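# Carry the masking tape roll to the next room's coffee table

## Task

Move the roll of masking tape so that it rests on the coffee table in the adjoining room, held there by the table rather than by the robot. The robot must not tip over or be left leaning at the end.

## Robot and tools

ROBOT. A Hello Robot Stretch 4, about 1.6 m tall: an omni-wheel base (rim within 0.23 m of the base origin), a lift riding a mast, one arm that telescopes forward, a three-joint wrist and a two-finger gripper. There is a single arm. Cameras: head_camera, head_left_camera, head_right_camera (fisheye) and wrist_camera.

FRAMES. Base frame: origin on the floor below the base centre, x ahead, y to the left, z up. hand_pose is reported in it and marks the point between the fingers, 0.015 m behind their tips; with all wrist joints at zero its axes line up with the base frame. Its printed value may be slightly off. The odometry frame is where the base frame was when the scene began.

execute_actions. Argument "actions" is a list holding one action or none (empty: just report state and images). "cameras" picks which images come back: null, omitted or ["all"] gives every camera, [] gives none. An action may hold "base", "joints" or both, plus optional "pace" and "contact_limits"; alternatively it is {"end_of_arm": "enable_torque"} alone, which re-powers wrist or gripper motors that have shut off. Everything in one action starts at once and may finish at different moments.
- "base" carries exactly one relative command, measured from where the base last reported itself: {"translate_m": d}, metres straight ahead (negative backs up), -2 to 2; {"strafe_m": d}, metres sideways, left positive, -2 to 2; {"rotate_rad": d}, turn in place in radians, counter-clockwise from above positive, -3.2 to 3.2.
- "joints" is a dictionary of absolute targets by name: lift_m 0 to 1.2 m; arm_m 0 to 0.55 m extension; wrist_yaw_rad -1.134 to 4.276 (0 ahead, positive turns left, 3.14 tucked back, above 3.4 the arm may block it); wrist_pitch_rad -1.117 to 4.259 (0 level, 1.57 pointing down); wrist_roll_rad -1.117 to 4.259 (0 keeps the fingers level, positive is clockwise viewed from behind); gripper_m 0 to 0.08 m finger gap. Completion tolerances: ±0.004 for lift and arm, ±0.02 for yaw and roll, ±0.05 for pitch, ±0.002 for gripper. Over-range joint targets are clipped and flagged; unknown keys or other bad values reject the whole call with no motion.
- "pace": "slow", "default", "fast" or "max" (base up to 0.1/0.3/0.4/0.6 m/s and 1/2/3/4 rad/s). With the lift above 0.2 the base is slowed further, to 0.3 m/s and 1 rad/s at full height.
- "contact_limits": {"arm_m": x}, x from 0 (gentlest) to 0.75 (firmest), default 0.5; how hard the arm may press before halting.
A single action runs at most 15 s. A part not named in an action may keep driving toward an earlier target without the status showing it. Once a result reports a stop, any later execute_actions, wait or finished_scene in that same reply are skipped. A handy first move to unfold the wrist: lift_m 0.4 with wrist_yaw_rad 0.

wait: {"seconds": 0 to 10}; commands nothing and returns state and images. zoom_image: {"camera": name, "region": [x0, y0, x1, y1]} in pixels of that camera's most recent full image, top-left origin, at most 504 by 504. finished_scene: {"scene": n}, irreversible, closes the scene after the last command has been held and reports success. Replying with no tool call ends everything.

RESULTS. base_status and joint_status: "done" (for the base, wheels spun the commanded amount, slip included); "off_target" (stopped short, possibly still pushing); "contact_stop_at_<key>" (blocked; that part goes slack, a slack lift can sag under weight, slack wheels can drift); "limit_stop_at_<name>"; "time_out"; "torque_fault". After such stops the old target is dropped. "limit_stop_at_tilt" means a lean beyond 6 degrees: lift, arm and wheels go slack and ignore commands until it eases. "limit_stop_at_own_body" means a joint nearly struck the robot; moving away works; it is likelier with pitch below -0.2 and roll below -0.4 or above 4. on_its_own lists uncommanded things; its "held at" is the target held, not the position. lidar_m: 12 horizontal ranges in metres from the base origin, 30-degree sectors, first straight ahead then counter-clockwise (4th left, 7th behind, 10th right); "-" is nothing seen or closer than 0.25 m; it sees from roughly 0.15 m up, so tabletops register; glass, thin legs and much behind may be missed. wrist_depth_mm: 7x7 grid of median depths, 100 to 2000 mm, row by row from top left, "-" invalid; the robot's own body appears. base_odometry comes from wheel rotation only; heading -3.142 to 3.142, left positive. If turned_by_wheels and turned_by_imu differ by over about 0.1 rad, something slipped or hit, and heading is off by roughly their difference. base_tilt in degrees, forward and right positive, with a fixed bias up to about 1.5. motor_effort: percent of max, positive toward larger joint values, bracketed number is the peak of the last action (noisy); wheel_0/1/2 positive means turning right. Effort outside its rest range suggests pushing or carrying a load.

GRIPPER. To grasp, command a gap narrower than the object; the fingers stop just past first contact. A held object keeps the reading above the command and gripper effort away from zero; "off_target" after closing implies something is held, though a thin or light grip can read "done". Effort beyond about 50 for long, or a level gripper carrying over about 2.7 kg, shuts the motor off (torque_fault): it goes limp and may drop the object until enable_torque is sent.

AVOID. Dropping or slamming things, hard pushes into furniture, pressing the gripper onto surfaces during base or arm moves. Don't drive or turn carrying over 1 kg with arm_m above 0.2, especially at fast paces; strong pushes with a raised gripper can also tip the robot. Loose objects may occasionally get nudged by outside forces. Release the tape so it rests on the table by itself, then withdraw.

Each tool is called after "Request:" by a JSON object that holds its "name" and its "arguments".

## Session

Request:
{"name": "execute_actions", "arguments": {"actions": []}}

Scene clock: 0.00 s.
base_odometry: x=+0.000 y=+0.000 heading=+0.000 (m, m, rad; odometry frame)
turned_by_wheels: +0.000 (rad since the last result)
turned_by_imu: +0.000 (rad since the last result)
base_tilt: forward=+0.6 right=+0.5 (deg)
lidar_m: 0.73 0.74 0.78 0.67 0.68 0.85 1.32 3.01 1.18 0.99 0.98 0.82
base_status: not commanded
joint_positions: lift_m=+0.294 arm_m=-0.001 wrist_yaw_rad=+3.240 wrist_pitch_rad=-0.005 wrist_roll_rad=-0.017 gripper_m=+0.040
joint_status: not commanded
motor_effort: lift_m=+19 arm_m=-1 wrist_yaw_rad=+1 wrist_pitch_rad=-7 wrist_roll_rad=+1 gripper_m=+0 wheel_0=+0 wheel_1=+0 wheel_2=+0 (%)
hand_pose: x=-0.0499 y=+0.0661 z=+0.4728 quat_wxyz=(-0.049, +0.003, -0.008, +0.999) (m; base frame)
wrist_depth_mm: - 138 137 1756 - 1078 788 / - - 135 1756 - 1078 798 / - - 135 1464 - 1118 809 / - 114 136 1537 - 1118 820 / 187 140 - 1863 - 1078 809 / 205 1808 1808 1661 1808 1078 809 / 203 1281 123 1205 117 931 798
pictures: head_camera, head_left_camera, head_right_camera, wrist_camera
Images, in order (width x height): head_camera 420x560, head_left_camera 420x672, head_right_camera 420x672, wrist_camera 616x392.

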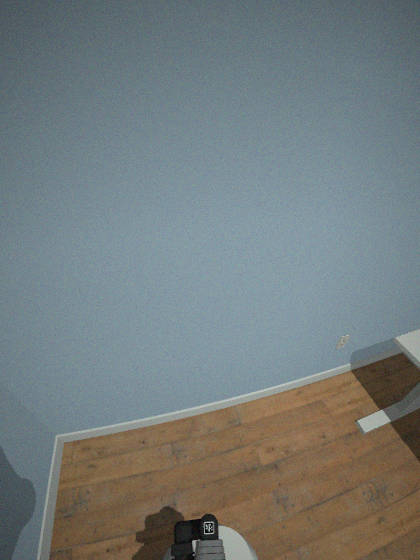

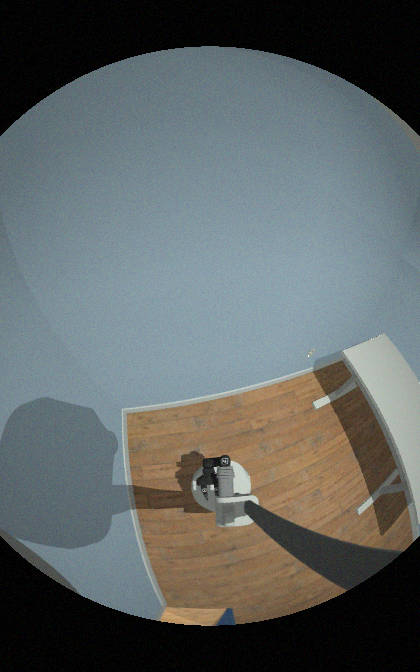

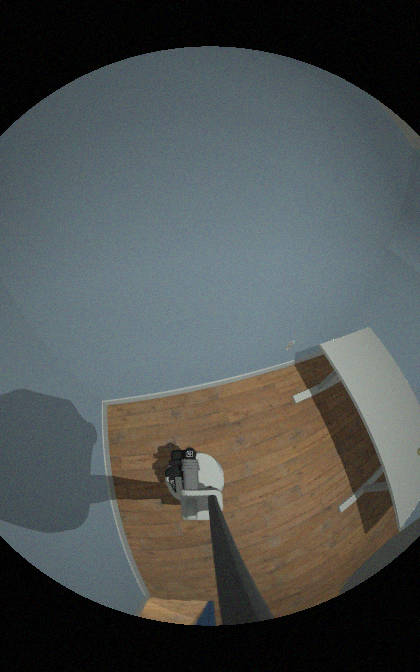

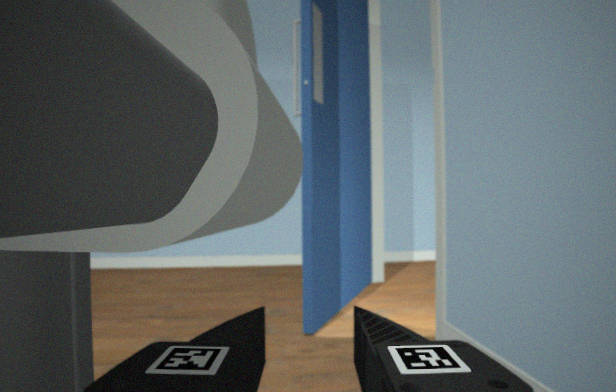

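Request:
{"name": "execute_actions", "arguments": {"actions": [{"base":{"rotate_rad":-2.0}}]}}

Scene clock: 5.27 s.
base_odometry: x=+0.000 y=+0.000 heading=-2.000 (m, m, rad; odometry frame)
turned_by_wheels: -2.000 (rad since the last result)
turned_by_imu: -1.976 (rad since the last result)
base_tilt: forward=+0.6 right=+0.5 (deg)
lidar_m: 1.10 0.97 1.00 0.80 0.73 0.75 0.73 0.66 0.71 0.88 1.31 2.92
base_status: done
joint_positions: lift_m=+0.294 arm_m=+0.000 wrist_yaw_rad=+3.240 wrist_pitch_rad=-0.005 wrist_roll_rad=-0.017 gripper_m=+0.040
joint_status: not commanded
motor_effort: lift_m=+19(19) arm_m=-1(1) wrist_yaw_rad=+1(0) wrist_pitch_rad=-9(7) wrist_roll_rad=+1(1) gripper_m=+0(1) wheel_0=+0(8) wheel_1=+1(11) wheel_2=+2(11) (%)
hand_pose: x=-0.0498 y=+0.0661 z=+0.4728 quat_wxyz=(-0.049, +0.003, -0.008, +0.999) (m; base frame)
wrist_depth_mm: - 138 138 1008 1060 831 683 / - - 136 1008 1060 831 683 / - - 135 1008 1060 831 683 / - 114 136 1008 1060 820 683 / 187 140 866 1025 1078 831 691 / 204 768 842 991 1008 820 683 / 204 732 123 976 117 750 691
pictures: head_camera, head_left_camera, head_right_camera, wrist_camera
Images, in order (width x height): head_camera 420x560, head_left_camera 420x672, head_right_camera 420x672, wrist_camera 616x392.

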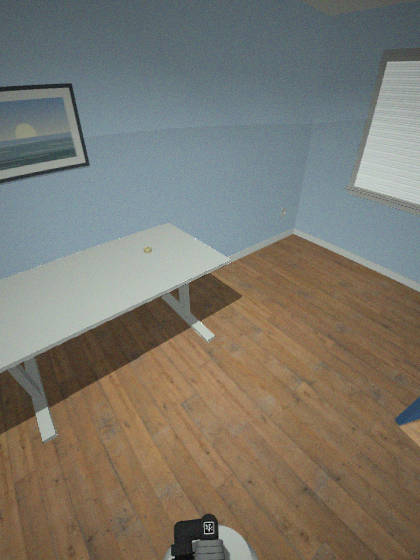

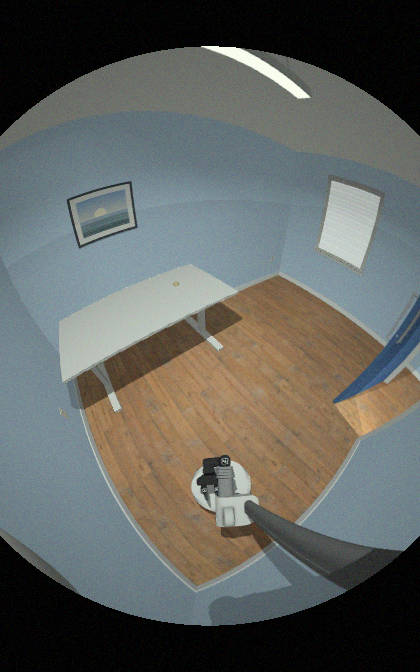

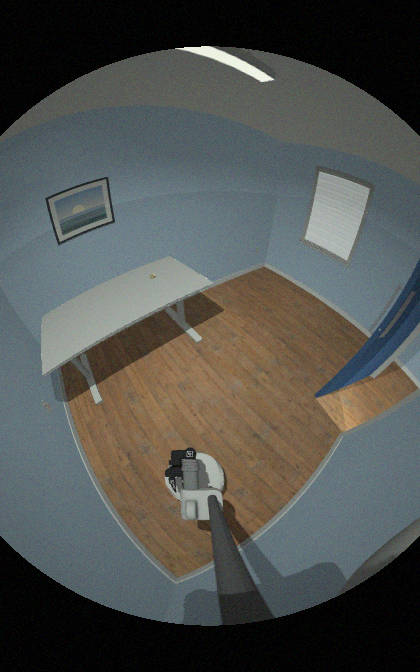

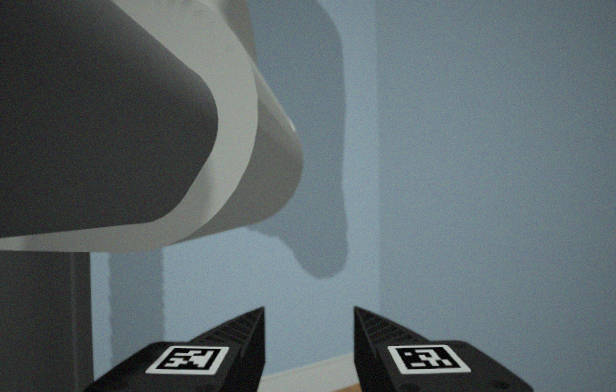

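Request:
{"name": "execute_actions", "arguments": {"actions": [{"base":{"rotate_rad":0.65},"joints":{"lift_m":0.85,"wrist_yaw_rad":0,"gripper_m":0.08}}], "cameras": []}}

Request:
{"name": "execute_actions", "arguments": {"actions": [{"base":{"strafe_m":-0.6},"joints":{"wrist_pitch_rad":0.6}}], "cameras": ["head_camera","wrist_camera"]}}

Scene clock: 16.10 s.
base_odometry: x=+0.000 y=+0.000 heading=-1.350 (m, m, rad; odometry frame)
turned_by_wheels: +0.649 (rad since the last result)
turned_by_imu: +0.641 (rad since the last result)
base_tilt: forward=+0.6 right=+0.6 (deg)
lidar_m: 0.99 1.04 0.76 0.73 0.76 0.72 0.68 0.71 1.01 1.33 2.50 1.03
base_status: done
joint_positions: lift_m=+0.850 arm_m=+0.000 wrist_yaw_rad=+0.001 wrist_pitch_rad=-0.005 wrist_roll_rad=-0.017 gripper_m=+0.080
joint_status: all done
motor_effort: lift_m=+21(25) arm_m=-1(1) wrist_yaw_rad=-3(7) wrist_pitch_rad=-9(8) wrist_roll_rad=+0(0) gripper_m=+3(4) wheel_0=-2(6) wheel_1=-3(9) wheel_2=-4(9) (%)
hand_pose: x=+0.3831 y=-0.0873 z=+1.0291 quat_wxyz=(+1.000, -0.008, -0.002, +0.000) (m; base frame)
wrist_depth_mm: 1205 1576 1618 1618 1618 1618 1661 / 1255 1661 1661 1576 1576 1618 1576 / 1205 1618 1576 1618 1618 1576 1618 / 1205 1576 1661 1576 1576 1618 1576 / 1205 1576 1618 1576 1576 1618 1618 / 1255 1366 1255 1255 1229 1205 1160 / 1078 104 798 866 798 108 878
pictures: none
No camera images: the call's "cameras" was empty. Leave "cameras" out to get every camera's image.

Scene clock: 19.43 s.
base_odometry: x=-0.585 y=-0.131 heading=-1.351 (m, m, rad; odometry frame)
turned_by_wheels: +0.000 (rad since the last result)
turned_by_imu: +0.000 (rad since the last result)
base_tilt: forward=+0.8 right=+0.4 (deg)
lidar_m: 0.97 1.03 1.38 1.33 1.01 0.70 0.67 0.73 0.75 0.84 2.48 1.02
base_status: done
joint_positions: lift_m=+0.850 arm_m=+0.000 wrist_yaw_rad=+0.000 wrist_pitch_rad=+0.602 wrist_roll_rad=-0.017 gripper_m=+0.080
joint_status: all done
motor_effort: lift_m=+20(21) arm_m=-1(1) wrist_yaw_rad=-1(1) wrist_pitch_rad=-6(5) wrist_roll_rad=+1(0) gripper_m=+2(3) wheel_0=+1(10) wheel_1=-1(12) wheel_2=+0(4) (%)
hand_pose: x=+0.3457 y=-0.0874 z=+0.9077 quat_wxyz=(+0.955, -0.008, +0.296, +0.003) (m; base frame)
wrist_depth_mm: 1430 1464 1430 1366 1464 1499 1464 / 1098 1042 1060 1025 1008 1576 1618 / 1661 1708 1708 1756 1756 1708 1708 / 1708 1863 1808 1863 1808 1921 1863 / 1464 1576 1537 1499 1537 1464 1499 / 1281 1308 1308 1281 1281 1281 1229 / 1138 104 1060 1138 1078 108 1138
pictures: head_camera, wrist_camera
Images, in order (width x height): head_camera 420x560, wrist_camera 616x392.

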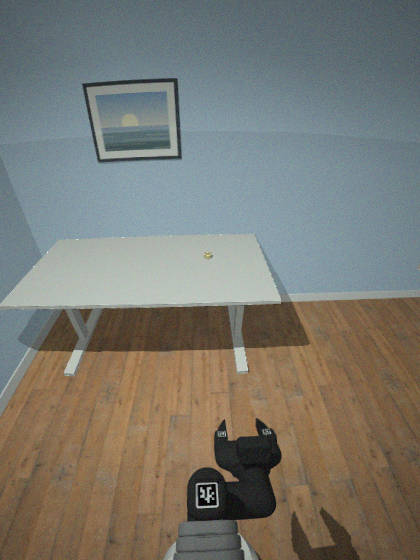

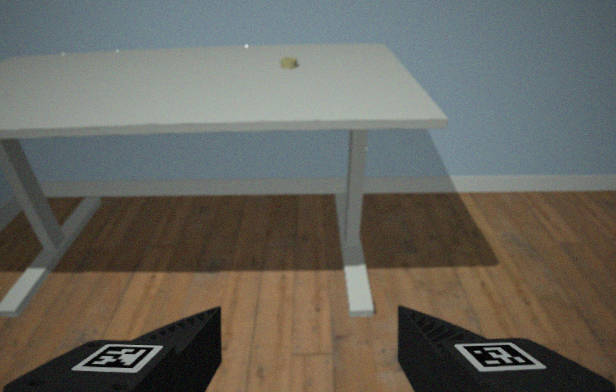

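Request:
{"name": "execute_actions", "arguments": {"actions": [{"base":{"strafe_m":0.09}}], "cameras": []}}

Request:
{"name": "execute_actions", "arguments": {"actions": [{"base":{"translate_m":0.68},"joints":{"arm_m":0.2,"wrist_pitch_rad":0.9,"lift_m":0.92}}], "cameras": ["head_camera","wrist_camera"]}}

Scene clock: 27.67 s.
base_odometry: x=-0.498 y=-0.111 heading=-1.350 (m, m, rad; odometry frame)
turned_by_wheels: +0.000 (rad since the last result)
turned_by_imu: +0.000 (rad since the last result)
base_tilt: forward=+0.6 right=+0.5 (deg)
lidar_m: 0.99 1.02 1.29 1.23 0.99 0.71 0.68 0.73 0.83 0.93 2.50 1.06
base_status: done
joint_positions: lift_m=+0.850 arm_m=+0.000 wrist_yaw_rad=+0.000 wrist_pitch_rad=+0.602 wrist_roll_rad=-0.017 gripper_m=+0.080
joint_status: not commanded
motor_effort: lift_m=+20(20) arm_m=-1(1) wrist_yaw_rad=-1(1) wrist_pitch_rad=-6(6) wrist_roll_rad=+0(1) gripper_m=+2(2) wheel_0=-1(9) wheel_1=+2(10) wheel_2=+0(2) (%)
hand_pose: x=+0.3457 y=-0.0874 z=+0.9077 quat_wxyz=(+0.955, -0.008, +0.296, +0.003) (m; base frame)
wrist_depth_mm: 1430 1430 1430 1430 1464 1464 1464 / 1078 1078 1042 1042 1008 1576 1576 / 1229 1708 1708 1708 1708 1661 1708 / 1708 1863 1863 1808 1808 1863 1808 / 1464 1537 1537 1537 1499 1576 1537 / 1281 1281 1281 1255 1255 1255 1229 / 1138 104 1060 1118 1060 108 1118
pictures: none
No camera images: the call's "cameras" was empty. Leave "cameras" out to get every camera's image.

Scene clock: 31.40 s.
base_odometry: x=-0.349 y=-0.775 heading=-1.350 (m, m, rad; odometry frame)
turned_by_wheels: +0.000 (rad since the last result)
turned_by_imu: -0.006 (rad since the last result)
base_tilt: forward=+0.6 right=+0.3 (deg)
lidar_m: 0.32 0.31 0.46 1.23 1.29 1.43 1.36 1.22 1.29 2.45 0.47 0.34
base_status: done
joint_positions: lift_m=+0.920 arm_m=+0.199 wrist_yaw_rad=+0.000 wrist_pitch_rad=+0.902 wrist_roll_rad=-0.017 gripper_m=+0.080
joint_status: all done
motor_effort: lift_m=+21(20) arm_m=+5(4) wrist_yaw_rad=+1(1) wrist_pitch_rad=-6(3) wrist_roll_rad=+1(0) gripper_m=+3(2) wheel_0=+2(9) wheel_1=+4(8) wheel_2=-2(12) (%)
hand_pose: x=+0.5019 y=-0.0874 z=+0.9312 quat_wxyz=(+0.900, -0.007, +0.436, +0.004) (m; base frame)
wrist_depth_mm: 676 699 683 683 676 683 691 / 634 621 615 615 615 603 768 / 539 530 530 530 525 521 521 / 469 462 469 459 462 459 459 / 418 418 415 413 413 410 407 / 373 375 375 373 370 366 366 / 345 104 329 340 329 108 -
pictures: head_camera, wrist_camera
Images, in order (width x height): head_camera 420x560, wrist_camera 616x392.

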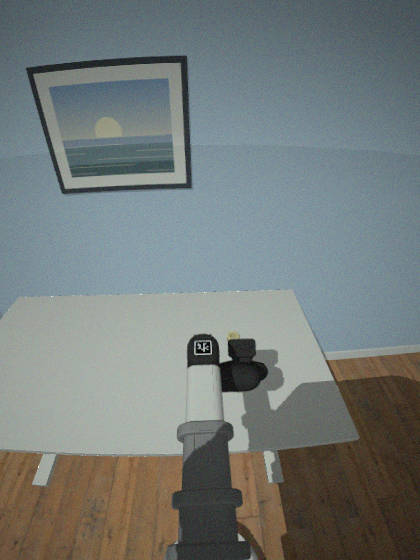

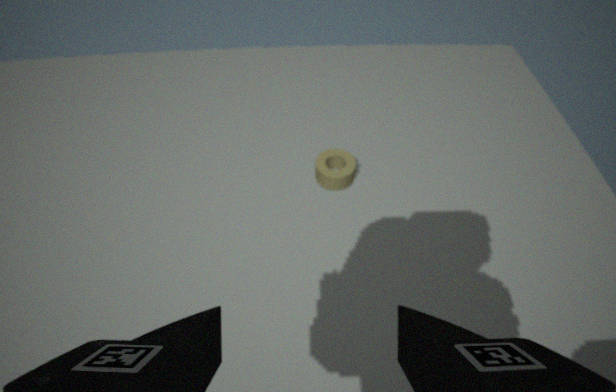

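Request:
{"name": "execute_actions", "arguments": {"actions": [{"base":{"strafe_m":-0.034},"joints":{"arm_m":0.41,"lift_m":0.79}}], "cameras": ["wrist_camera"]}}

Scene clock: 39.83 s.
base_odometry: x=-0.382 y=-0.782 heading=-1.350 (m, m, rad; odometry frame)
turned_by_wheels: +0.000 (rad since the last result)
turned_by_imu: +0.000 (rad since the last result)
base_tilt: forward=+0.7 right=+0.4 (deg)
lidar_m: 0.32 0.34 0.47 1.27 1.34 1.42 1.37 1.18 1.25 2.41 0.46 0.35
base_status: done
joint_positions: lift_m=+0.790 arm_m=+0.409 wrist_yaw_rad=+0.000 wrist_pitch_rad=+0.902 wrist_roll_rad=-0.017 gripper_m=+0.080
joint_status: all done
motor_effort: lift_m=+16(16) arm_m=+5(6) wrist_yaw_rad=-1(1) wrist_pitch_rad=-3(6) wrist_roll_rad=+1(0) gripper_m=+1(3) wheel_0=+2(10) wheel_1=-2(9) wheel_2=+0(1) (%)
hand_pose: x=+0.7119 y=-0.0874 z=+0.8016 quat_wxyz=(+0.900, -0.008, +0.436, +0.004) (m; base frame)
wrist_depth_mm: 455 459 462 452 455 452 455 / 402 399 392 392 389 389 389 / 342 342 336 338 334 332 334 / 298 298 300 294 294 294 291 / 267 265 265 250 264 262 262 / 239 240 239 229 237 236 234 / 221 104 209 216 211 108 -
pictures: wrist_camera
Images, in order (width x height): wrist_camera 616x392.

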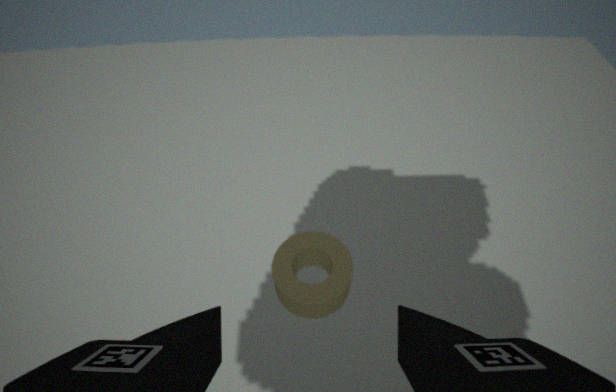

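Request:
{"name": "execute_actions", "arguments": {"actions": [{"joints":{"arm_m":0.46,"lift_m":0.73},"pace":"slow"}], "cameras": ["wrist_camera"]}}

Scene clock: 47.70 s.
base_odometry: x=-0.382 y=-0.782 heading=-1.350 (m, m, rad; odometry frame)
turned_by_wheels: +0.000 (rad since the last result)
turned_by_imu: +0.000 (rad since the last result)
base_tilt: forward=+0.7 right=+0.6 (deg)
lidar_m: 0.31 0.30 0.43 1.25 1.33 1.42 1.35 1.17 1.27 2.43 0.49 0.34
base_status: not commanded
joint_positions: lift_m=+0.731 arm_m=+0.459 wrist_yaw_rad=-0.002 wrist_pitch_rad=+0.901 wrist_roll_rad=-0.017 gripper_m=+0.080
joint_status: all done
motor_effort: lift_m=+12(16) arm_m=+8(7) wrist_yaw_rad=+8(6) wrist_pitch_rad=-2(5) wrist_roll_rad=+0(1) gripper_m=+2(3) wheel_0=+2(2) wheel_1=-2(2) wheel_2=+0(0) (%)
hand_pose: x=+0.7614 y=-0.0877 z=+0.7421 quat_wxyz=(+0.900, -0.007, +0.435, +0.003) (m; base frame)
wrist_depth_mm: 366 359 357 357 359 349 355 / 307 301 298 298 296 297 298 / 260 258 257 255 256 254 254 / 228 226 226 224 224 224 224 / 201 202 201 201 200 198 198 / 181 181 181 164 176 179 178 / 167 104 159 146 157 108 -
pictures: wrist_camera
Images, in order (width x height): wrist_camera 616x392.

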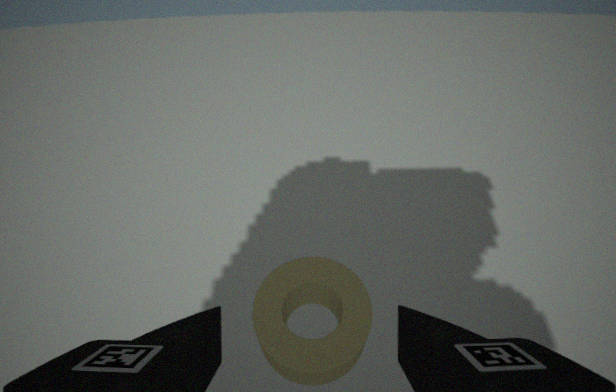

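Request:
{"name": "execute_actions", "arguments": {"actions": [{"joints":{"gripper_m":0.03}}], "cameras": []}}

Request:
{"name": "execute_actions", "arguments": {"actions": [{"joints":{"lift_m":0.8}}], "cameras": ["wrist_camera"]}}

Scene clock: 53.37 s.
base_odometry: x=-0.382 y=-0.782 heading=-1.350 (m, m, rad; odometry frame)
turned_by_wheels: +0.000 (rad since the last result)
turned_by_imu: +0.000 (rad since the last result)
base_tilt: forward=+0.9 right=+0.5 (deg)
lidar_m: 0.31 0.34 0.47 1.26 1.32 1.42 1.36 1.19 1.27 2.43 0.45 0.34
base_status: not commanded
joint_positions: lift_m=+0.731 arm_m=+0.459 wrist_yaw_rad=-0.001 wrist_pitch_rad=+0.897 wrist_roll_rad=-0.017 gripper_m=+0.048
joint_status: gripper_m off_target (ended at +0.048, target +0.030)
on_its_own: gripper_m is held at +0.042, not at your +0.030, by its contact guard: the fingers met something
motor_effort: lift_m=+12(12) arm_m=+6(8) wrist_yaw_rad=+1(6) wrist_pitch_rad=+8(8) wrist_roll_rad=-1(1) gripper_m=-39(39) wheel_0=+2(2) wheel_1=-2(2) wheel_2=+0(0) (%)
hand_pose: x=+0.7626 y=-0.0875 z=+0.7425 quat_wxyz=(+0.901, -0.007, +0.434, +0.003) (m; base frame)
wrist_depth_mm: 366 362 362 359 357 351 355 / 309 304 300 300 300 300 298 / 262 259 258 257 255 256 255 / 228 226 226 226 224 224 223 / 202 203 201 200 200 199 198 / 181 181 181 163 177 179 178 / 165 167 124 144 120 136 -
pictures: none
No camera images: the call's "cameras" was empty. Leave "cameras" out to get every camera's image.

Scene clock: 54.63 s.
base_odometry: x=-0.382 y=-0.782 heading=-1.350 (m, m, rad; odometry frame)
turned_by_wheels: +0.000 (rad since the last result)
turned_by_imu: +0.000 (rad since the last result)
base_tilt: forward=+0.8 right=+0.5 (deg)
lidar_m: 0.32 0.34 0.47 1.26 1.34 1.41 1.36 1.17 1.24 2.41 0.46 0.36
base_status: not commanded
joint_positions: lift_m=+0.800 arm_m=+0.459 wrist_yaw_rad=+0.000 wrist_pitch_rad=+0.902 wrist_roll_rad=-0.017 gripper_m=+0.048
joint_status: all done
on_its_own: gripper_m is held at +0.042, not at your +0.030, by its contact guard: the fingers met something
motor_effort: lift_m=+21(19) arm_m=+5(5) wrist_yaw_rad=+1(3) wrist_pitch_rad=-3(8) wrist_roll_rad=+0(1) gripper_m=-39(39) wheel_0=+2(2) wheel_1=-2(2) wheel_2=+0(0) (%)
hand_pose: x=+0.7619 y=-0.0874 z=+0.8112 quat_wxyz=(+0.900, -0.007, +0.436, +0.004) (m; base frame)
wrist_depth_mm: 418 421 424 424 424 427 427 / 418 413 407 404 407 407 407 / 357 353 351 349 349 349 347 / 314 310 310 309 306 307 304 / 277 277 276 274 276 272 271 / 249 249 250 162 242 247 244 / 228 230 124 144 119 166 225
pictures: wrist_camera
Images, in order (width x height): wrist_camera 616x392.

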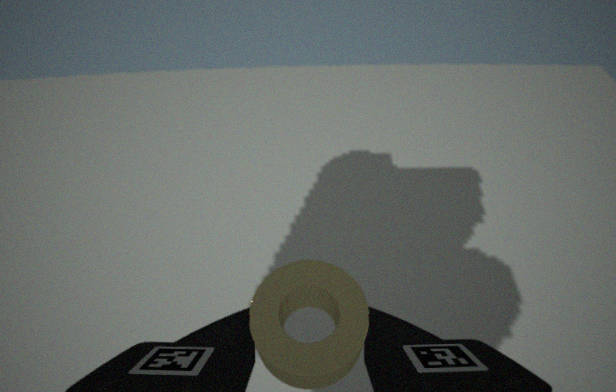

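Got it. The door is behind.

Request:
{"name": "execute_actions", "arguments": {"actions": [{"joints":{"arm_m":0},"base":{"translate_m":-0.55}}], "cameras": []}}

Request:
{"name": "execute_actions", "arguments": {"actions": [{"base":{"rotate_rad":-3.0}}], "cameras": ["head_camera","head_left_camera"]}}

Scene clock: 61.90 s.
base_odometry: x=-0.502 y=-0.246 heading=-1.350 (m, m, rad; odometry frame)
turned_by_wheels: +0.000 (rad since the last result)
turned_by_imu: +0.004 (rad since the last result)
base_tilt: forward=+0.7 right=+0.4 (deg)
lidar_m: 0.85 0.90 1.22 1.27 1.13 0.83 0.80 0.86 0.88 2.44 2.33 0.90
base_status: done
joint_positions: lift_m=+0.800 arm_m=+0.001 wrist_yaw_rad=+0.000 wrist_pitch_rad=+0.902 wrist_roll_rad=-0.017 gripper_m=+0.048
joint_status: all done
on_its_own: gripper_m is held at +0.042, not at your +0.030, by its contact guard: the fingers met something
motor_effort: lift_m=+20(21) arm_m=-5(6) wrist_yaw_rad=-1(1) wrist_pitch_rad=-6(6) wrist_roll_rad=+1(0) gripper_m=-40(39) wheel_0=-1(7) wheel_1=-4(8) wheel_2=+3(10) (%)
hand_pose: x=+0.3037 y=-0.0874 z=+0.8112 quat_wxyz=(+0.900, -0.007, +0.436, +0.004) (m; base frame)
wrist_depth_mm: 1464 1464 1499 1464 1464 1499 1430 / 1618 1618 1618 1618 1576 1576 1618 / 1366 1430 1397 1430 1430 1397 1397 / 1255 1281 1229 1229 1205 1229 1229 / 1118 1118 1118 1098 1098 1098 1118 / 1008 1008 991 162 991 1008 976 / 931 917 124 144 119 500 904
pictures: none
No camera images: the call's "cameras" was empty. Leave "cameras" out to get every camera's image.

Scene clock: 64.70 s.
base_odometry: x=-0.502 y=-0.246 heading=+1.933 (m, m, rad; odometry frame)
turned_by_wheels: -2.999 (rad since the last result)
turned_by_imu: -2.963 (rad since the last result)
base_tilt: forward=+0.7 right=+0.6 (deg)
lidar_m: 0.80 0.90 0.82 2.39 2.05 0.88 0.86 0.98 1.29 1.28 1.03 0.80
base_status: done
joint_positions: lift_m=+0.800 arm_m=+0.001 wrist_yaw_rad=+0.000 wrist_pitch_rad=+0.902 wrist_roll_rad=-0.017 gripper_m=+0.048
joint_status: not commanded
on_its_own: gripper_m is held at +0.042, not at your +0.030, by its contact guard: the fingers met something
motor_effort: lift_m=+20(20) arm_m=-6(5) wrist_yaw_rad=+0(2) wrist_pitch_rad=-6(6) wrist_roll_rad=+2(1) gripper_m=-40(39) wheel_0=+2(7) wheel_1=+2(11) wheel_2=+3(8) (%)
hand_pose: x=+0.3037 y=-0.0874 z=+0.8112 quat_wxyz=(+0.900, -0.007, +0.436, +0.004) (m; base frame)
wrist_depth_mm: 676 654 627 597 580 564 549 / 778 750 723 691 661 634 615 / 1397 891 842 809 768 732 699 / 1255 1078 1025 946 904 866 820 / 1118 1098 1118 1098 1060 1025 1008 / 1008 991 1008 162 976 991 976 / 931 946 124 144 119 500 917
pictures: head_camera, head_left_camera
Images, in order (width x height): head_camera 420x560, head_left_camera 420x672.

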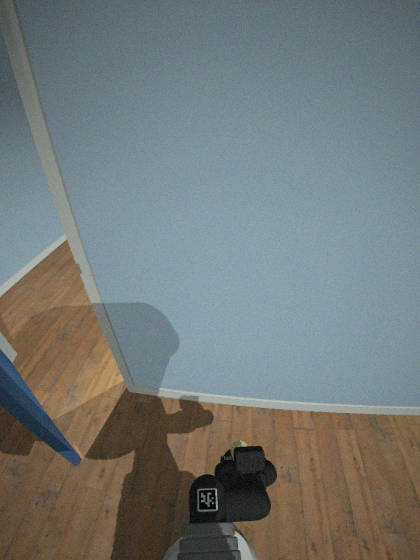

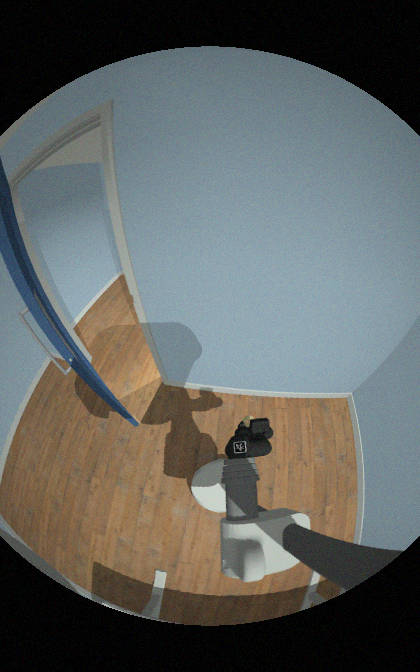

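Request:
{"name": "execute_actions", "arguments": {"actions": [{"base":{"rotate_rad":0.88},"joints":{"lift_m":0.55}}], "cameras": []}}

Request:
{"name": "execute_actions", "arguments": {"actions": [{"base":{"translate_m":0.4}}], "cameras": ["head_camera","head_left_camera","head_right_camera"]}}

Scene clock: 81.57 s.
base_odometry: x=-0.502 y=-0.246 heading=+2.813 (m, m, rad; odometry frame)
turned_by_wheels: +0.880 (rad since the last result)
turned_by_imu: +0.869 (rad since the last result)
base_tilt: forward=+0.7 right=+0.4 (deg)
lidar_m: 0.83 2.39 2.38 0.90 0.84 0.91 1.24 1.27 1.20 0.85 0.79 0.85
base_status: done
joint_positions: lift_m=+0.550 arm_m=+0.001 wrist_yaw_rad=+0.000 wrist_pitch_rad=+0.902 wrist_roll_rad=-0.017 gripper_m=+0.048
joint_status: all done
on_its_own: gripper_m is held at +0.042, not at your +0.030, by its contact guard: the fingers met something
motor_effort: lift_m=+17(21) arm_m=-5(5) wrist_yaw_rad=+0(1) wrist_pitch_rad=-5(7) wrist_roll_rad=+0(1) gripper_m=-39(38) wheel_0=-1(8) wheel_1=-1(8) wheel_2=-3(10) (%)
hand_pose: x=+0.3037 y=-0.0874 z=+0.5615 quat_wxyz=(+0.900, -0.007, +0.436, +0.004) (m; base frame)
wrist_depth_mm: 1499 1464 788 1464 1430 683 580 / 1229 1229 976 1205 1229 750 609 / 1042 1060 991 1060 1025 809 654 / 931 917 917 917 904 878 707 / 820 820 831 809 820 809 732 / 741 750 741 162 723 732 723 / 676 691 124 144 119 384 668
pictures: none
No camera images: the call's "cameras" was empty. Leave "cameras" out to get every camera's image.

Scene clock: 84.37 s.
base_odometry: x=-0.881 y=-0.117 heading=+2.813 (m, m, rad; odometry frame)
turned_by_wheels: +0.000 (rad since the last result)
turned_by_imu: -0.004 (rad since the last result)
base_tilt: forward=+0.6 right=+0.7 (deg)
lidar_m: 0.42 0.52 2.12 1.93 1.06 1.12 1.50 1.63 0.93 0.64 0.60 0.63
base_status: done
joint_positions: lift_m=+0.550 arm_m=+0.001 wrist_yaw_rad=+0.000 wrist_pitch_rad=+0.902 wrist_roll_rad=-0.017 gripper_m=+0.048
joint_status: not commanded
on_its_own: gripper_m is held at +0.042, not at your +0.030, by its contact guard: the fingers met something
motor_effort: lift_m=+17(17) arm_m=-5(5) wrist_yaw_rad=+2(0) wrist_pitch_rad=-3(6) wrist_roll_rad=+2(1) gripper_m=-38(40) wheel_0=+1(6) wheel_1=+3(9) wheel_2=-4(13) (%)
hand_pose: x=+0.3037 y=-0.0874 z=+0.5615 quat_wxyz=(+0.900, -0.007, +0.436, +0.004) (m; base frame)
wrist_depth_mm: 218 325 715 1430 1430 1397 1464 / 239 322 699 1205 1205 1182 1229 / 291 324 691 1042 1042 1060 439 / 917 345 661 917 904 891 473 / 820 449 647 820 831 661 521 / 741 741 554 162 715 699 559 / 676 683 124 144 119 379 597
pictures: head_camera, head_left_camera, head_right_camera
Images, in order (width x height): head_camera 420x560, head_left_camera 420x672, head_right_camera 420x672.

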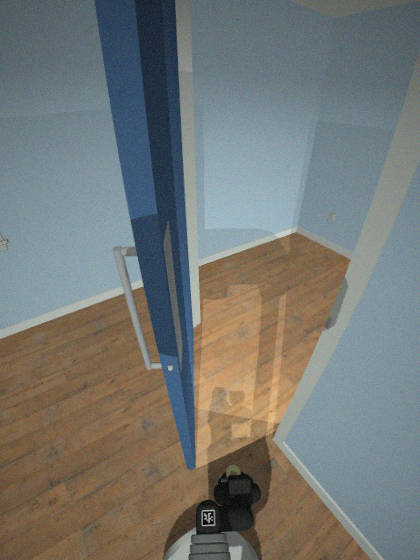

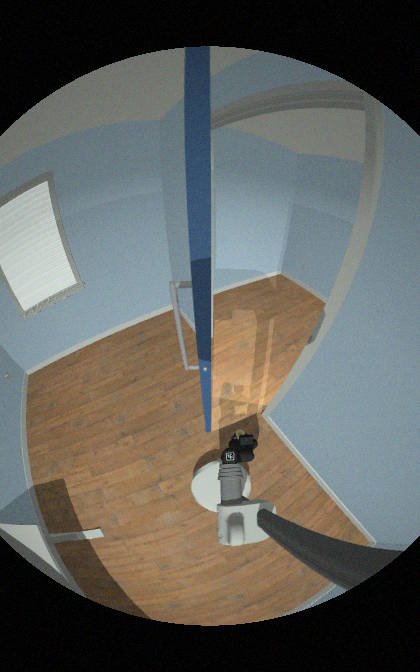

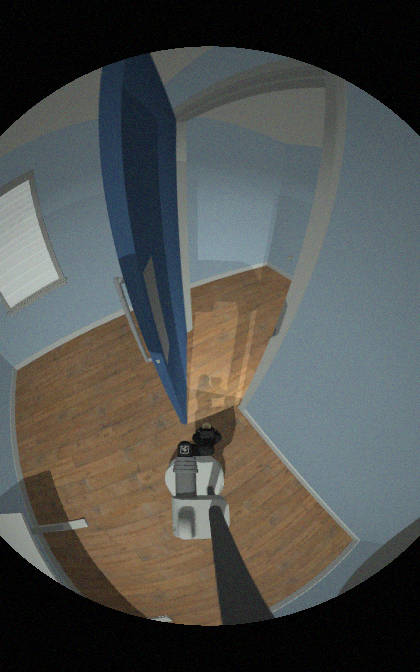

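Request:
{"name": "execute_actions", "arguments": {"actions": [{"base":{"strafe_m":-0.04}}], "cameras": []}}

Request:
{"name": "execute_actions", "arguments": {"actions": [{"joints":{"arm_m":0.3},"base":{"translate_m":0.1}}], "cameras": ["head_camera"]}}

Request:
{"name": "execute_actions", "arguments": {"actions": [{"base":{"strafe_m":0.35},"pace":"slow"}], "cameras": ["head_camera","head_left_camera"]}}

Scene clock: 92.60 s.
base_odometry: x=-0.868 y=-0.079 heading=+2.813 (m, m, rad; odometry frame)
turned_by_wheels: +0.000 (rad since the last result)
turned_by_imu: -0.001 (rad since the last result)
base_tilt: forward=+0.8 right=+0.6 (deg)
lidar_m: 0.46 0.43 2.13 1.96 1.10 1.16 1.58 1.59 0.89 0.62 0.56 0.61
base_status: done
joint_positions: lift_m=+0.550 arm_m=+0.001 wrist_yaw_rad=+0.000 wrist_pitch_rad=+0.902 wrist_roll_rad=-0.017 gripper_m=+0.048
joint_status: not commanded
on_its_own: gripper_m is held at +0.042, not at your +0.030, by its contact guard: the fingers met something
motor_effort: lift_m=+17(17) arm_m=-5(5) wrist_yaw_rad=+0(0) wrist_pitch_rad=-8(8) wrist_roll_rad=+0(1) gripper_m=-39(39) wheel_0=+1(10) wheel_1=-2(9) wheel_2=+0(3) (%)
hand_pose: x=+0.3037 y=-0.0874 z=+0.5615 quat_wxyz=(+0.900, -0.007, +0.436, +0.004) (m; base frame)
wrist_depth_mm: 277 413 917 1430 1430 1397 1397 / 277 410 891 1229 1205 1205 379 / 283 407 866 1025 1025 1042 413 / 349 404 854 931 904 549 445 / 831 433 788 820 809 597 477 / 741 723 621 162 723 661 521 / 683 691 124 144 119 355 564
pictures: none
No camera images: the call's "cameras" was empty. Leave "cameras" out to get every camera's image.

Scene clock: 94.60 s.
base_odometry: x=-0.962 y=-0.047 heading=+2.813 (m, m, rad; odometry frame)
turned_by_wheels: +0.000 (rad since the last result)
turned_by_imu: -0.001 (rad since the last result)
base_tilt: forward=+0.7 right=+0.4 (deg)
lidar_m: 0.42 0.35 2.09 2.00 1.12 1.19 1.63 1.70 0.79 0.53 0.51 0.53
base_status: done
joint_positions: lift_m=+0.550 arm_m=+0.299 wrist_yaw_rad=+0.000 wrist_pitch_rad=+0.902 wrist_roll_rad=-0.017 gripper_m=+0.048
joint_status: all done
on_its_own: gripper_m is held at +0.042, not at your +0.030, by its contact guard: the fingers met something
motor_effort: lift_m=+17(17) arm_m=+5(5) wrist_yaw_rad=+0(1) wrist_pitch_rad=-5(6) wrist_roll_rad=+0(1) gripper_m=-39(40) wheel_0=+3(8) wheel_1=+2(7) wheel_2=-3(11) (%)
hand_pose: x=+0.6019 y=-0.0874 z=+0.5615 quat_wxyz=(+0.900, -0.008, +0.436, +0.004) (m; base frame)
wrist_depth_mm: 291 433 878 1464 1430 1430 1430 / 287 433 917 1182 1205 1205 1229 / 282 430 904 1060 1042 1025 1042 / 278 424 878 917 904 904 904 / 277 415 788 809 820 820 809 / 278 413 647 163 715 732 732 / 276 349 124 144 119 387 668
pictures: head_camera
Images, in order (width x height): head_camera 420x560.

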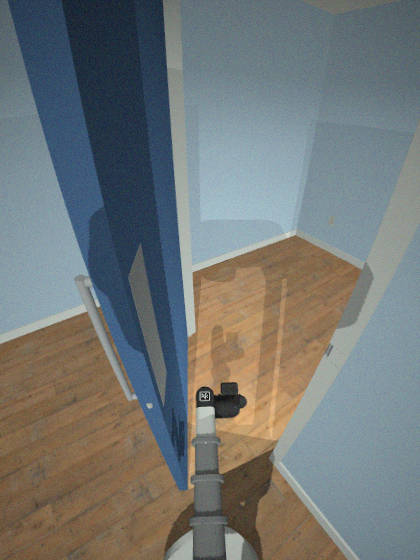

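Scene clock: 99.23 s.
base_odometry: x=-1.075 y=-0.378 heading=+2.813 (m, m, rad; odometry frame)
turned_by_wheels: +0.000 (rad since the last result)
turned_by_imu: -0.002 (rad since the last result)
base_tilt: forward=+0.9 right=+0.6 (deg)
lidar_m: 0.41 0.40 1.86 1.69 0.87 0.87 1.18 1.89 1.22 0.87 0.81 2.65
base_status: done
joint_positions: lift_m=+0.550 arm_m=+0.299 wrist_yaw_rad=+0.000 wrist_pitch_rad=+0.902 wrist_roll_rad=-0.017 gripper_m=+0.048
joint_status: not commanded
on_its_own: gripper_m is held at +0.042, not at your +0.030, by its contact guard: the fingers met something
motor_effort: lift_m=+17(17) arm_m=+5(5) wrist_yaw_rad=+1(2) wrist_pitch_rad=-5(4) wrist_roll_rad=+1(1) gripper_m=-40(39) wheel_0=-1(15) wheel_1=+4(9) wheel_2=-3(5) (%)
hand_pose: x=+0.6019 y=-0.0874 z=+0.5615 quat_wxyz=(+0.900, -0.007, +0.436, +0.004) (m; base frame)
wrist_depth_mm: 144 185 270 455 1336 1430 1430 / 148 194 283 521 1160 1205 1205 / 154 205 309 603 1042 1042 1060 / 161 217 336 715 917 904 917 / 167 229 364 640 809 809 809 / 175 241 338 162 723 732 723 / 185 224 124 144 119 384 668
pictures: head_camera, head_left_camera
Images, in order (width x height): head_camera 420x560, head_left_camera 420x672.

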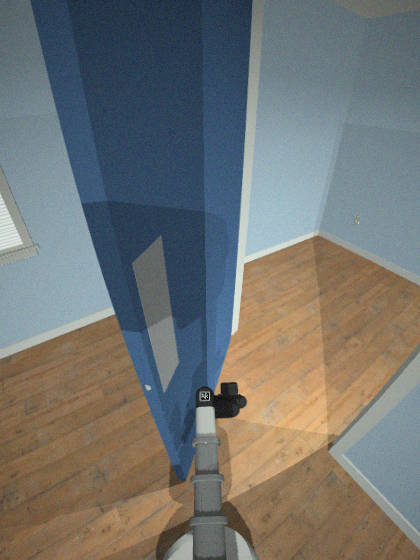

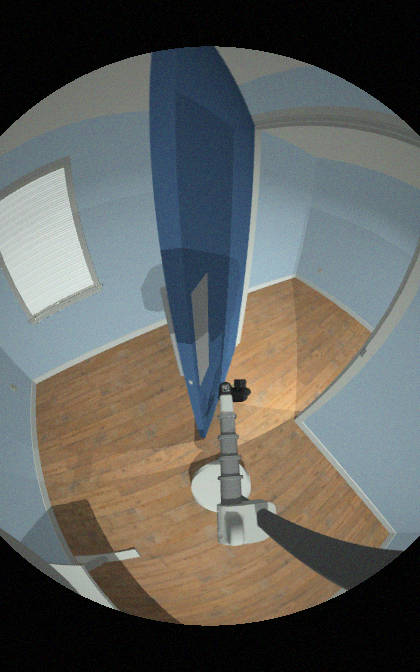

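Request:
{"name": "execute_actions", "arguments": {"actions": [{"base":{"rotate_rad":-0.4},"joints":{"arm_m":0}}], "cameras": []}}

Request:
{"name": "execute_actions", "arguments": {"actions": [{"base":{"strafe_m":-0.1}}], "cameras": ["head_camera","head_left_camera"]}}

Scene clock: 109.63 s.
base_odometry: x=-1.075 y=-0.378 heading=+2.414 (m, m, rad; odometry frame)
turned_by_wheels: -0.399 (rad since the last result)
turned_by_imu: -0.395 (rad since the last result)
base_tilt: forward=+0.6 right=+0.4 (deg)
lidar_m: 1.23 0.40 0.46 1.96 1.67 0.87 0.94 1.44 1.90 1.09 0.83 0.80
base_status: done
joint_positions: lift_m=+0.550 arm_m=+0.001 wrist_yaw_rad=+0.000 wrist_pitch_rad=+0.902 wrist_roll_rad=-0.017 gripper_m=+0.048
joint_status: all done
on_its_own: gripper_m is held at +0.042, not at your +0.030, by its contact guard: the fingers met something
motor_effort: lift_m=+17(17) arm_m=-5(6) wrist_yaw_rad=+1(2) wrist_pitch_rad=-7(5) wrist_roll_rad=+1(1) gripper_m=-38(40) wheel_0=+2(6) wheel_1=+3(9) wheel_2=+4(11) (%)
hand_pose: x=+0.3037 y=-0.0874 z=+0.5615 quat_wxyz=(+0.900, -0.007, +0.436, +0.004) (m; base frame)
wrist_depth_mm: 564 842 1430 1464 1499 1430 539 / 564 842 1229 1229 1205 1205 539 / 544 831 1060 1025 1042 1025 597 / 539 809 931 904 931 778 668 / 530 798 831 831 820 798 723 / 530 715 759 162 715 741 723 / 525 661 124 144 120 384 668
pictures: none
No camera images: the call's "cameras" was empty. Leave "cameras" out to get every camera's image.

Scene clock: 111.10 s.
base_odometry: x=-1.009 y=-0.303 heading=+2.413 (m, m, rad; odometry frame)
turned_by_wheels: +0.000 (rad since the last result)
turned_by_imu: +0.000 (rad since the last result)
base_tilt: forward=+0.7 right=+0.5 (deg)
lidar_m: 2.53 0.52 0.47 2.02 1.72 0.92 0.99 1.53 1.82 1.03 0.78 0.75
base_status: done
joint_positions: lift_m=+0.550 arm_m=+0.001 wrist_yaw_rad=+0.000 wrist_pitch_rad=+0.902 wrist_roll_rad=-0.017 gripper_m=+0.048
joint_status: not commanded
on_its_own: gripper_m is held at +0.042, not at your +0.030, by its contact guard: the fingers met something
motor_effort: lift_m=+17(17) arm_m=-5(5) wrist_yaw_rad=+0(0) wrist_pitch_rad=-5(8) wrist_roll_rad=+1(0) gripper_m=-40(39) wheel_0=+1(10) wheel_1=-3(11) wheel_2=+0(0) (%)
hand_pose: x=+0.3037 y=-0.0874 z=+0.5615 quat_wxyz=(+0.900, -0.007, +0.436, +0.004) (m; base frame)
wrist_depth_mm: 715 1078 1499 1464 1430 1366 452 / 707 1060 1205 1229 1255 554 492 / 683 1008 1042 1060 1042 621 539 / 683 904 917 917 917 699 603 / 676 820 809 809 820 768 676 / 676 732 750 163 715 732 707 / 654 683 124 144 119 384 661
pictures: head_camera, head_left_camera
Images, in order (width x height): head_camera 420x560, head_left_camera 420x672.

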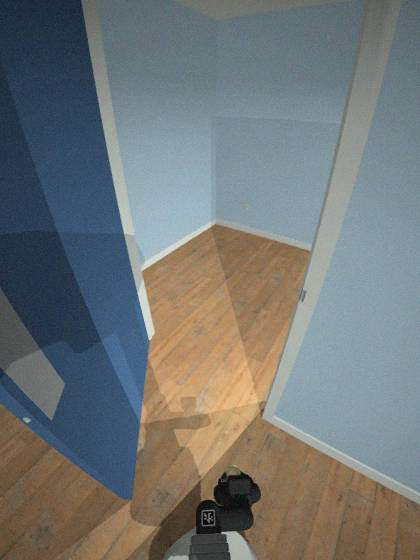

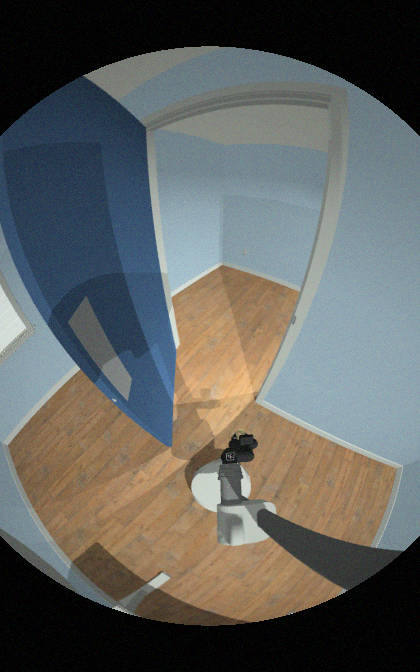

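Request:
{"name": "execute_actions", "arguments": {"actions": [{"base":{"strafe_m":0.05}}], "cameras": []}}

Request:
{"name": "execute_actions", "arguments": {"actions": [{"base":{"translate_m":0.95}}], "cameras": ["head_right_camera"]}}

Scene clock: 120.53 s.
base_odometry: x=-1.042 y=-0.340 heading=+2.413 (m, m, rad; odometry frame)
turned_by_wheels: +0.000 (rad since the last result)
turned_by_imu: +0.000 (rad since the last result)
base_tilt: forward=+0.6 right=+0.5 (deg)
lidar_m: 1.43 0.46 0.44 2.00 1.66 0.88 0.96 1.50 1.86 1.06 0.80 0.79
base_status: done
joint_positions: lift_m=+0.550 arm_m=+0.001 wrist_yaw_rad=+0.000 wrist_pitch_rad=+0.902 wrist_roll_rad=-0.017 gripper_m=+0.048
joint_status: not commanded
on_its_own: gripper_m is held at +0.042, not at your +0.030, by its contact guard: the fingers met something
motor_effort: lift_m=+17(17) arm_m=-5(5) wrist_yaw_rad=+0(0) wrist_pitch_rad=-4(6) wrist_roll_rad=+1(0) gripper_m=-38(39) wheel_0=-2(8) wheel_1=+2(11) wheel_2=+0(1) (%)
hand_pose: x=+0.3037 y=-0.0874 z=+0.5615 quat_wxyz=(+0.900, -0.007, +0.436, +0.004) (m; base frame)
wrist_depth_mm: 640 960 1464 1430 1464 1397 473 / 634 976 1205 1229 1205 1160 517 / 609 946 1060 1042 1042 654 569 / 609 891 904 917 931 741 627 / 597 809 820 820 820 788 715 / 603 750 732 162 715 732 732 / 591 683 124 144 119 384 668
pictures: none
No camera images: the call's "cameras" was empty. Leave "cameras" out to get every camera's image.

Scene clock: 125.20 s.
base_odometry: x=-1.751 y=+0.292 heading=+2.414 (m, m, rad; odometry frame)
turned_by_wheels: +0.000 (rad since the last result)
turned_by_imu: -0.008 (rad since the last result)
base_tilt: forward=+0.6 right=+0.4 (deg)
lidar_m: 1.72 0.54 0.36 0.31 0.34 0.47 1.82 2.45 0.40 0.44 2.29 2.27
base_status: done
joint_positions: lift_m=+0.550 arm_m=+0.001 wrist_yaw_rad=+0.000 wrist_pitch_rad=+0.902 wrist_roll_rad=-0.017 gripper_m=+0.048
joint_status: not commanded
on_its_own: gripper_m is held at +0.042, not at your +0.030, by its contact guard: the fingers met something
motor_effort: lift_m=+17(17) arm_m=-5(5) wrist_yaw_rad=+2(0) wrist_pitch_rad=-4(5) wrist_roll_rad=+1(0) gripper_m=-40(40) wheel_0=+2(6) wheel_1=+4(8) wheel_2=-2(13) (%)
hand_pose: x=+0.3037 y=-0.0874 z=+0.5615 quat_wxyz=(+0.900, -0.007, +0.436, +0.004) (m; base frame)
wrist_depth_mm: 1138 1336 1464 1464 1430 1430 1430 / 1138 1229 1205 1205 1229 1205 1205 / 1078 1060 1060 1060 1042 1025 1025 / 917 931 904 917 904 917 904 / 809 820 820 831 820 809 809 / 647 750 741 162 715 732 715 / 661 683 124 144 119 387 668
pictures: head_right_camera
Images, in order (width x height): head_right_camera 420x672.

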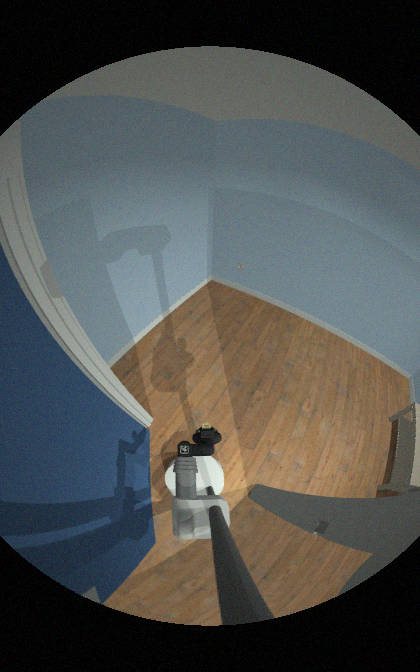

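Request:
{"name": "execute_actions", "arguments": {"actions": [{"base":{"rotate_rad":-0.55}}], "cameras": []}}

Request:
{"name": "execute_actions", "arguments": {"actions": [{"base":{"translate_m":1.0}}], "cameras": []}}

Request:
{"name": "execute_actions", "arguments": {"actions": [{"base":{"rotate_rad":-1.6}}], "cameras": ["head_camera","head_right_camera"]}}

Scene clock: 137.67 s.
base_odometry: x=-1.751 y=+0.292 heading=+1.864 (m, m, rad; odometry frame)
turned_by_wheels: -0.549 (rad since the last result)
turned_by_imu: -0.543 (rad since the last result)
base_tilt: forward=+0.6 right=+0.5 (deg)
lidar_m: 2.27 1.78 0.53 0.35 0.32 0.35 0.46 1.81 2.45 0.40 0.44 2.33
base_status: done
joint_positions: lift_m=+0.550 arm_m=+0.001 wrist_yaw_rad=+0.000 wrist_pitch_rad=+0.902 wrist_roll_rad=-0.017 gripper_m=+0.048
joint_status: not commanded
on_its_own: gripper_m is held at +0.042, not at your +0.030, by its contact guard: the fingers met something
motor_effort: lift_m=+17(17) arm_m=-5(5) wrist_yaw_rad=-1(1) wrist_pitch_rad=-6(6) wrist_roll_rad=+0(1) gripper_m=-39(39) wheel_0=+3(5) wheel_1=+2(9) wheel_2=+2(10) (%)
hand_pose: x=+0.3037 y=-0.0874 z=+0.5615 quat_wxyz=(+0.900, -0.007, +0.436, +0.004) (m; base frame)
wrist_depth_mm: 1499 1464 1464 1464 1430 1464 1464 / 1255 1255 1229 1229 1229 1205 1229 / 1078 1060 1078 1060 1042 1025 1042 / 946 931 917 917 917 917 917 / 831 831 820 820 820 798 798 / 732 741 750 163 723 732 715 / 683 691 124 144 119 387 676
pictures: none
No camera images: the call's "cameras" was empty. Leave "cameras" out to get every camera's image.

Scene clock: 142.47 s.
base_odometry: x=-2.041 y=+1.249 heading=+1.865 (m, m, rad; odometry frame)
turned_by_wheels: +0.000 (rad since the last result)
turned_by_imu: -0.008 (rad since the last result)
base_tilt: forward=+0.6 right=+0.4 (deg)
lidar_m: 1.27 1.37 1.30 1.23 1.03 0.92 1.19 0.90 1.23 1.88 1.74 1.32
base_status: done
joint_positions: lift_m=+0.550 arm_m=+0.001 wrist_yaw_rad=+0.000 wrist_pitch_rad=+0.902 wrist_roll_rad=-0.017 gripper_m=+0.048
joint_status: not commanded
on_its_own: gripper_m is held at +0.042, not at your +0.030, by its contact guard: the fingers met something
motor_effort: lift_m=+17(17) arm_m=-5(5) wrist_yaw_rad=+0(0) wrist_pitch_rad=-7(6) wrist_roll_rad=+0(1) gripper_m=-40(39) wheel_0=+1(6) wheel_1=+4(7) wheel_2=-2(13) (%)
hand_pose: x=+0.3037 y=-0.0874 z=+0.5615 quat_wxyz=(+0.900, -0.007, +0.436, +0.004) (m; base frame)
wrist_depth_mm: 1098 1118 1078 1078 1078 1060 1060 / 1205 1182 1205 1182 1160 1160 1138 / 1042 1060 1060 1042 1042 1025 1025 / 931 931 931 917 917 904 917 / 831 809 820 820 820 809 809 / 732 750 741 162 723 732 723 / 676 683 124 144 119 382 676
pictures: none
No camera images: the call's "cameras" was empty. Leave "cameras" out to get every camera's image.

Scene clock: 144.53 s.
base_odometry: x=-2.041 y=+1.249 heading=+0.265 (m, m, rad; odometry frame)
turned_by_wheels: -1.599 (rad since the last result)
turned_by_imu: -1.580 (rad since the last result)
base_tilt: forward=+0.6 right=+0.5 (deg)
lidar_m: 1.86 1.79 1.31 1.28 1.37 1.29 1.25 1.10 0.93 1.18 0.91 1.18
base_status: done
joint_positions: lift_m=+0.550 arm_m=+0.001 wrist_yaw_rad=+0.000 wrist_pitch_rad=+0.902 wrist_roll_rad=-0.017 gripper_m=+0.048
joint_status: not commanded
on_its_own: gripper_m is held at +0.042, not at your +0.030, by its contact guard: the fingers met something
motor_effort: lift_m=+17(17) arm_m=-5(5) wrist_yaw_rad=+1(1) wrist_pitch_rad=-6(6) wrist_roll_rad=+0(1) gripper_m=-39(39) wheel_0=+3(8) wheel_1=+3(11) wheel_2=+4(9) (%)
hand_pose: x=+0.3037 y=-0.0874 z=+0.5615 quat_wxyz=(+0.900, -0.007, +0.436, +0.004) (m; base frame)
wrist_depth_mm: 1537 1464 1464 1464 1499 1397 1078 / 1255 1229 1205 1205 1229 1229 1060 / 1060 1078 1025 1042 1042 1042 1008 / 917 917 931 917 917 904 904 / 831 842 820 820 809 820 809 / 732 732 741 163 715 723 723 / 676 683 124 144 119 384 676
pictures: head_camera, head_right_camera
Images, in order (width x height): head_camera 420x560, head_right_camera 420x672.

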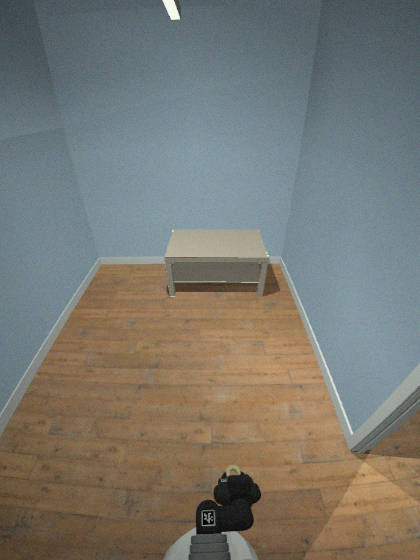

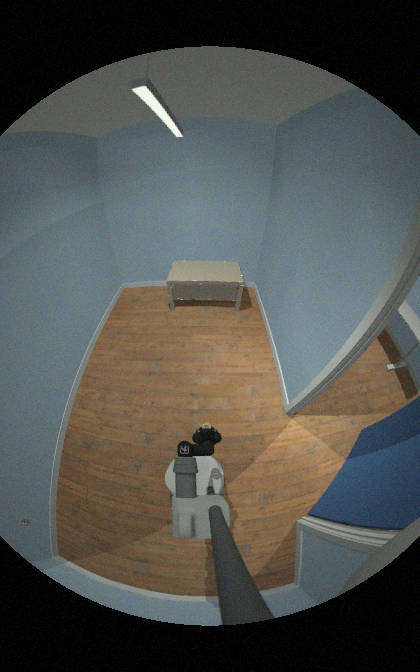

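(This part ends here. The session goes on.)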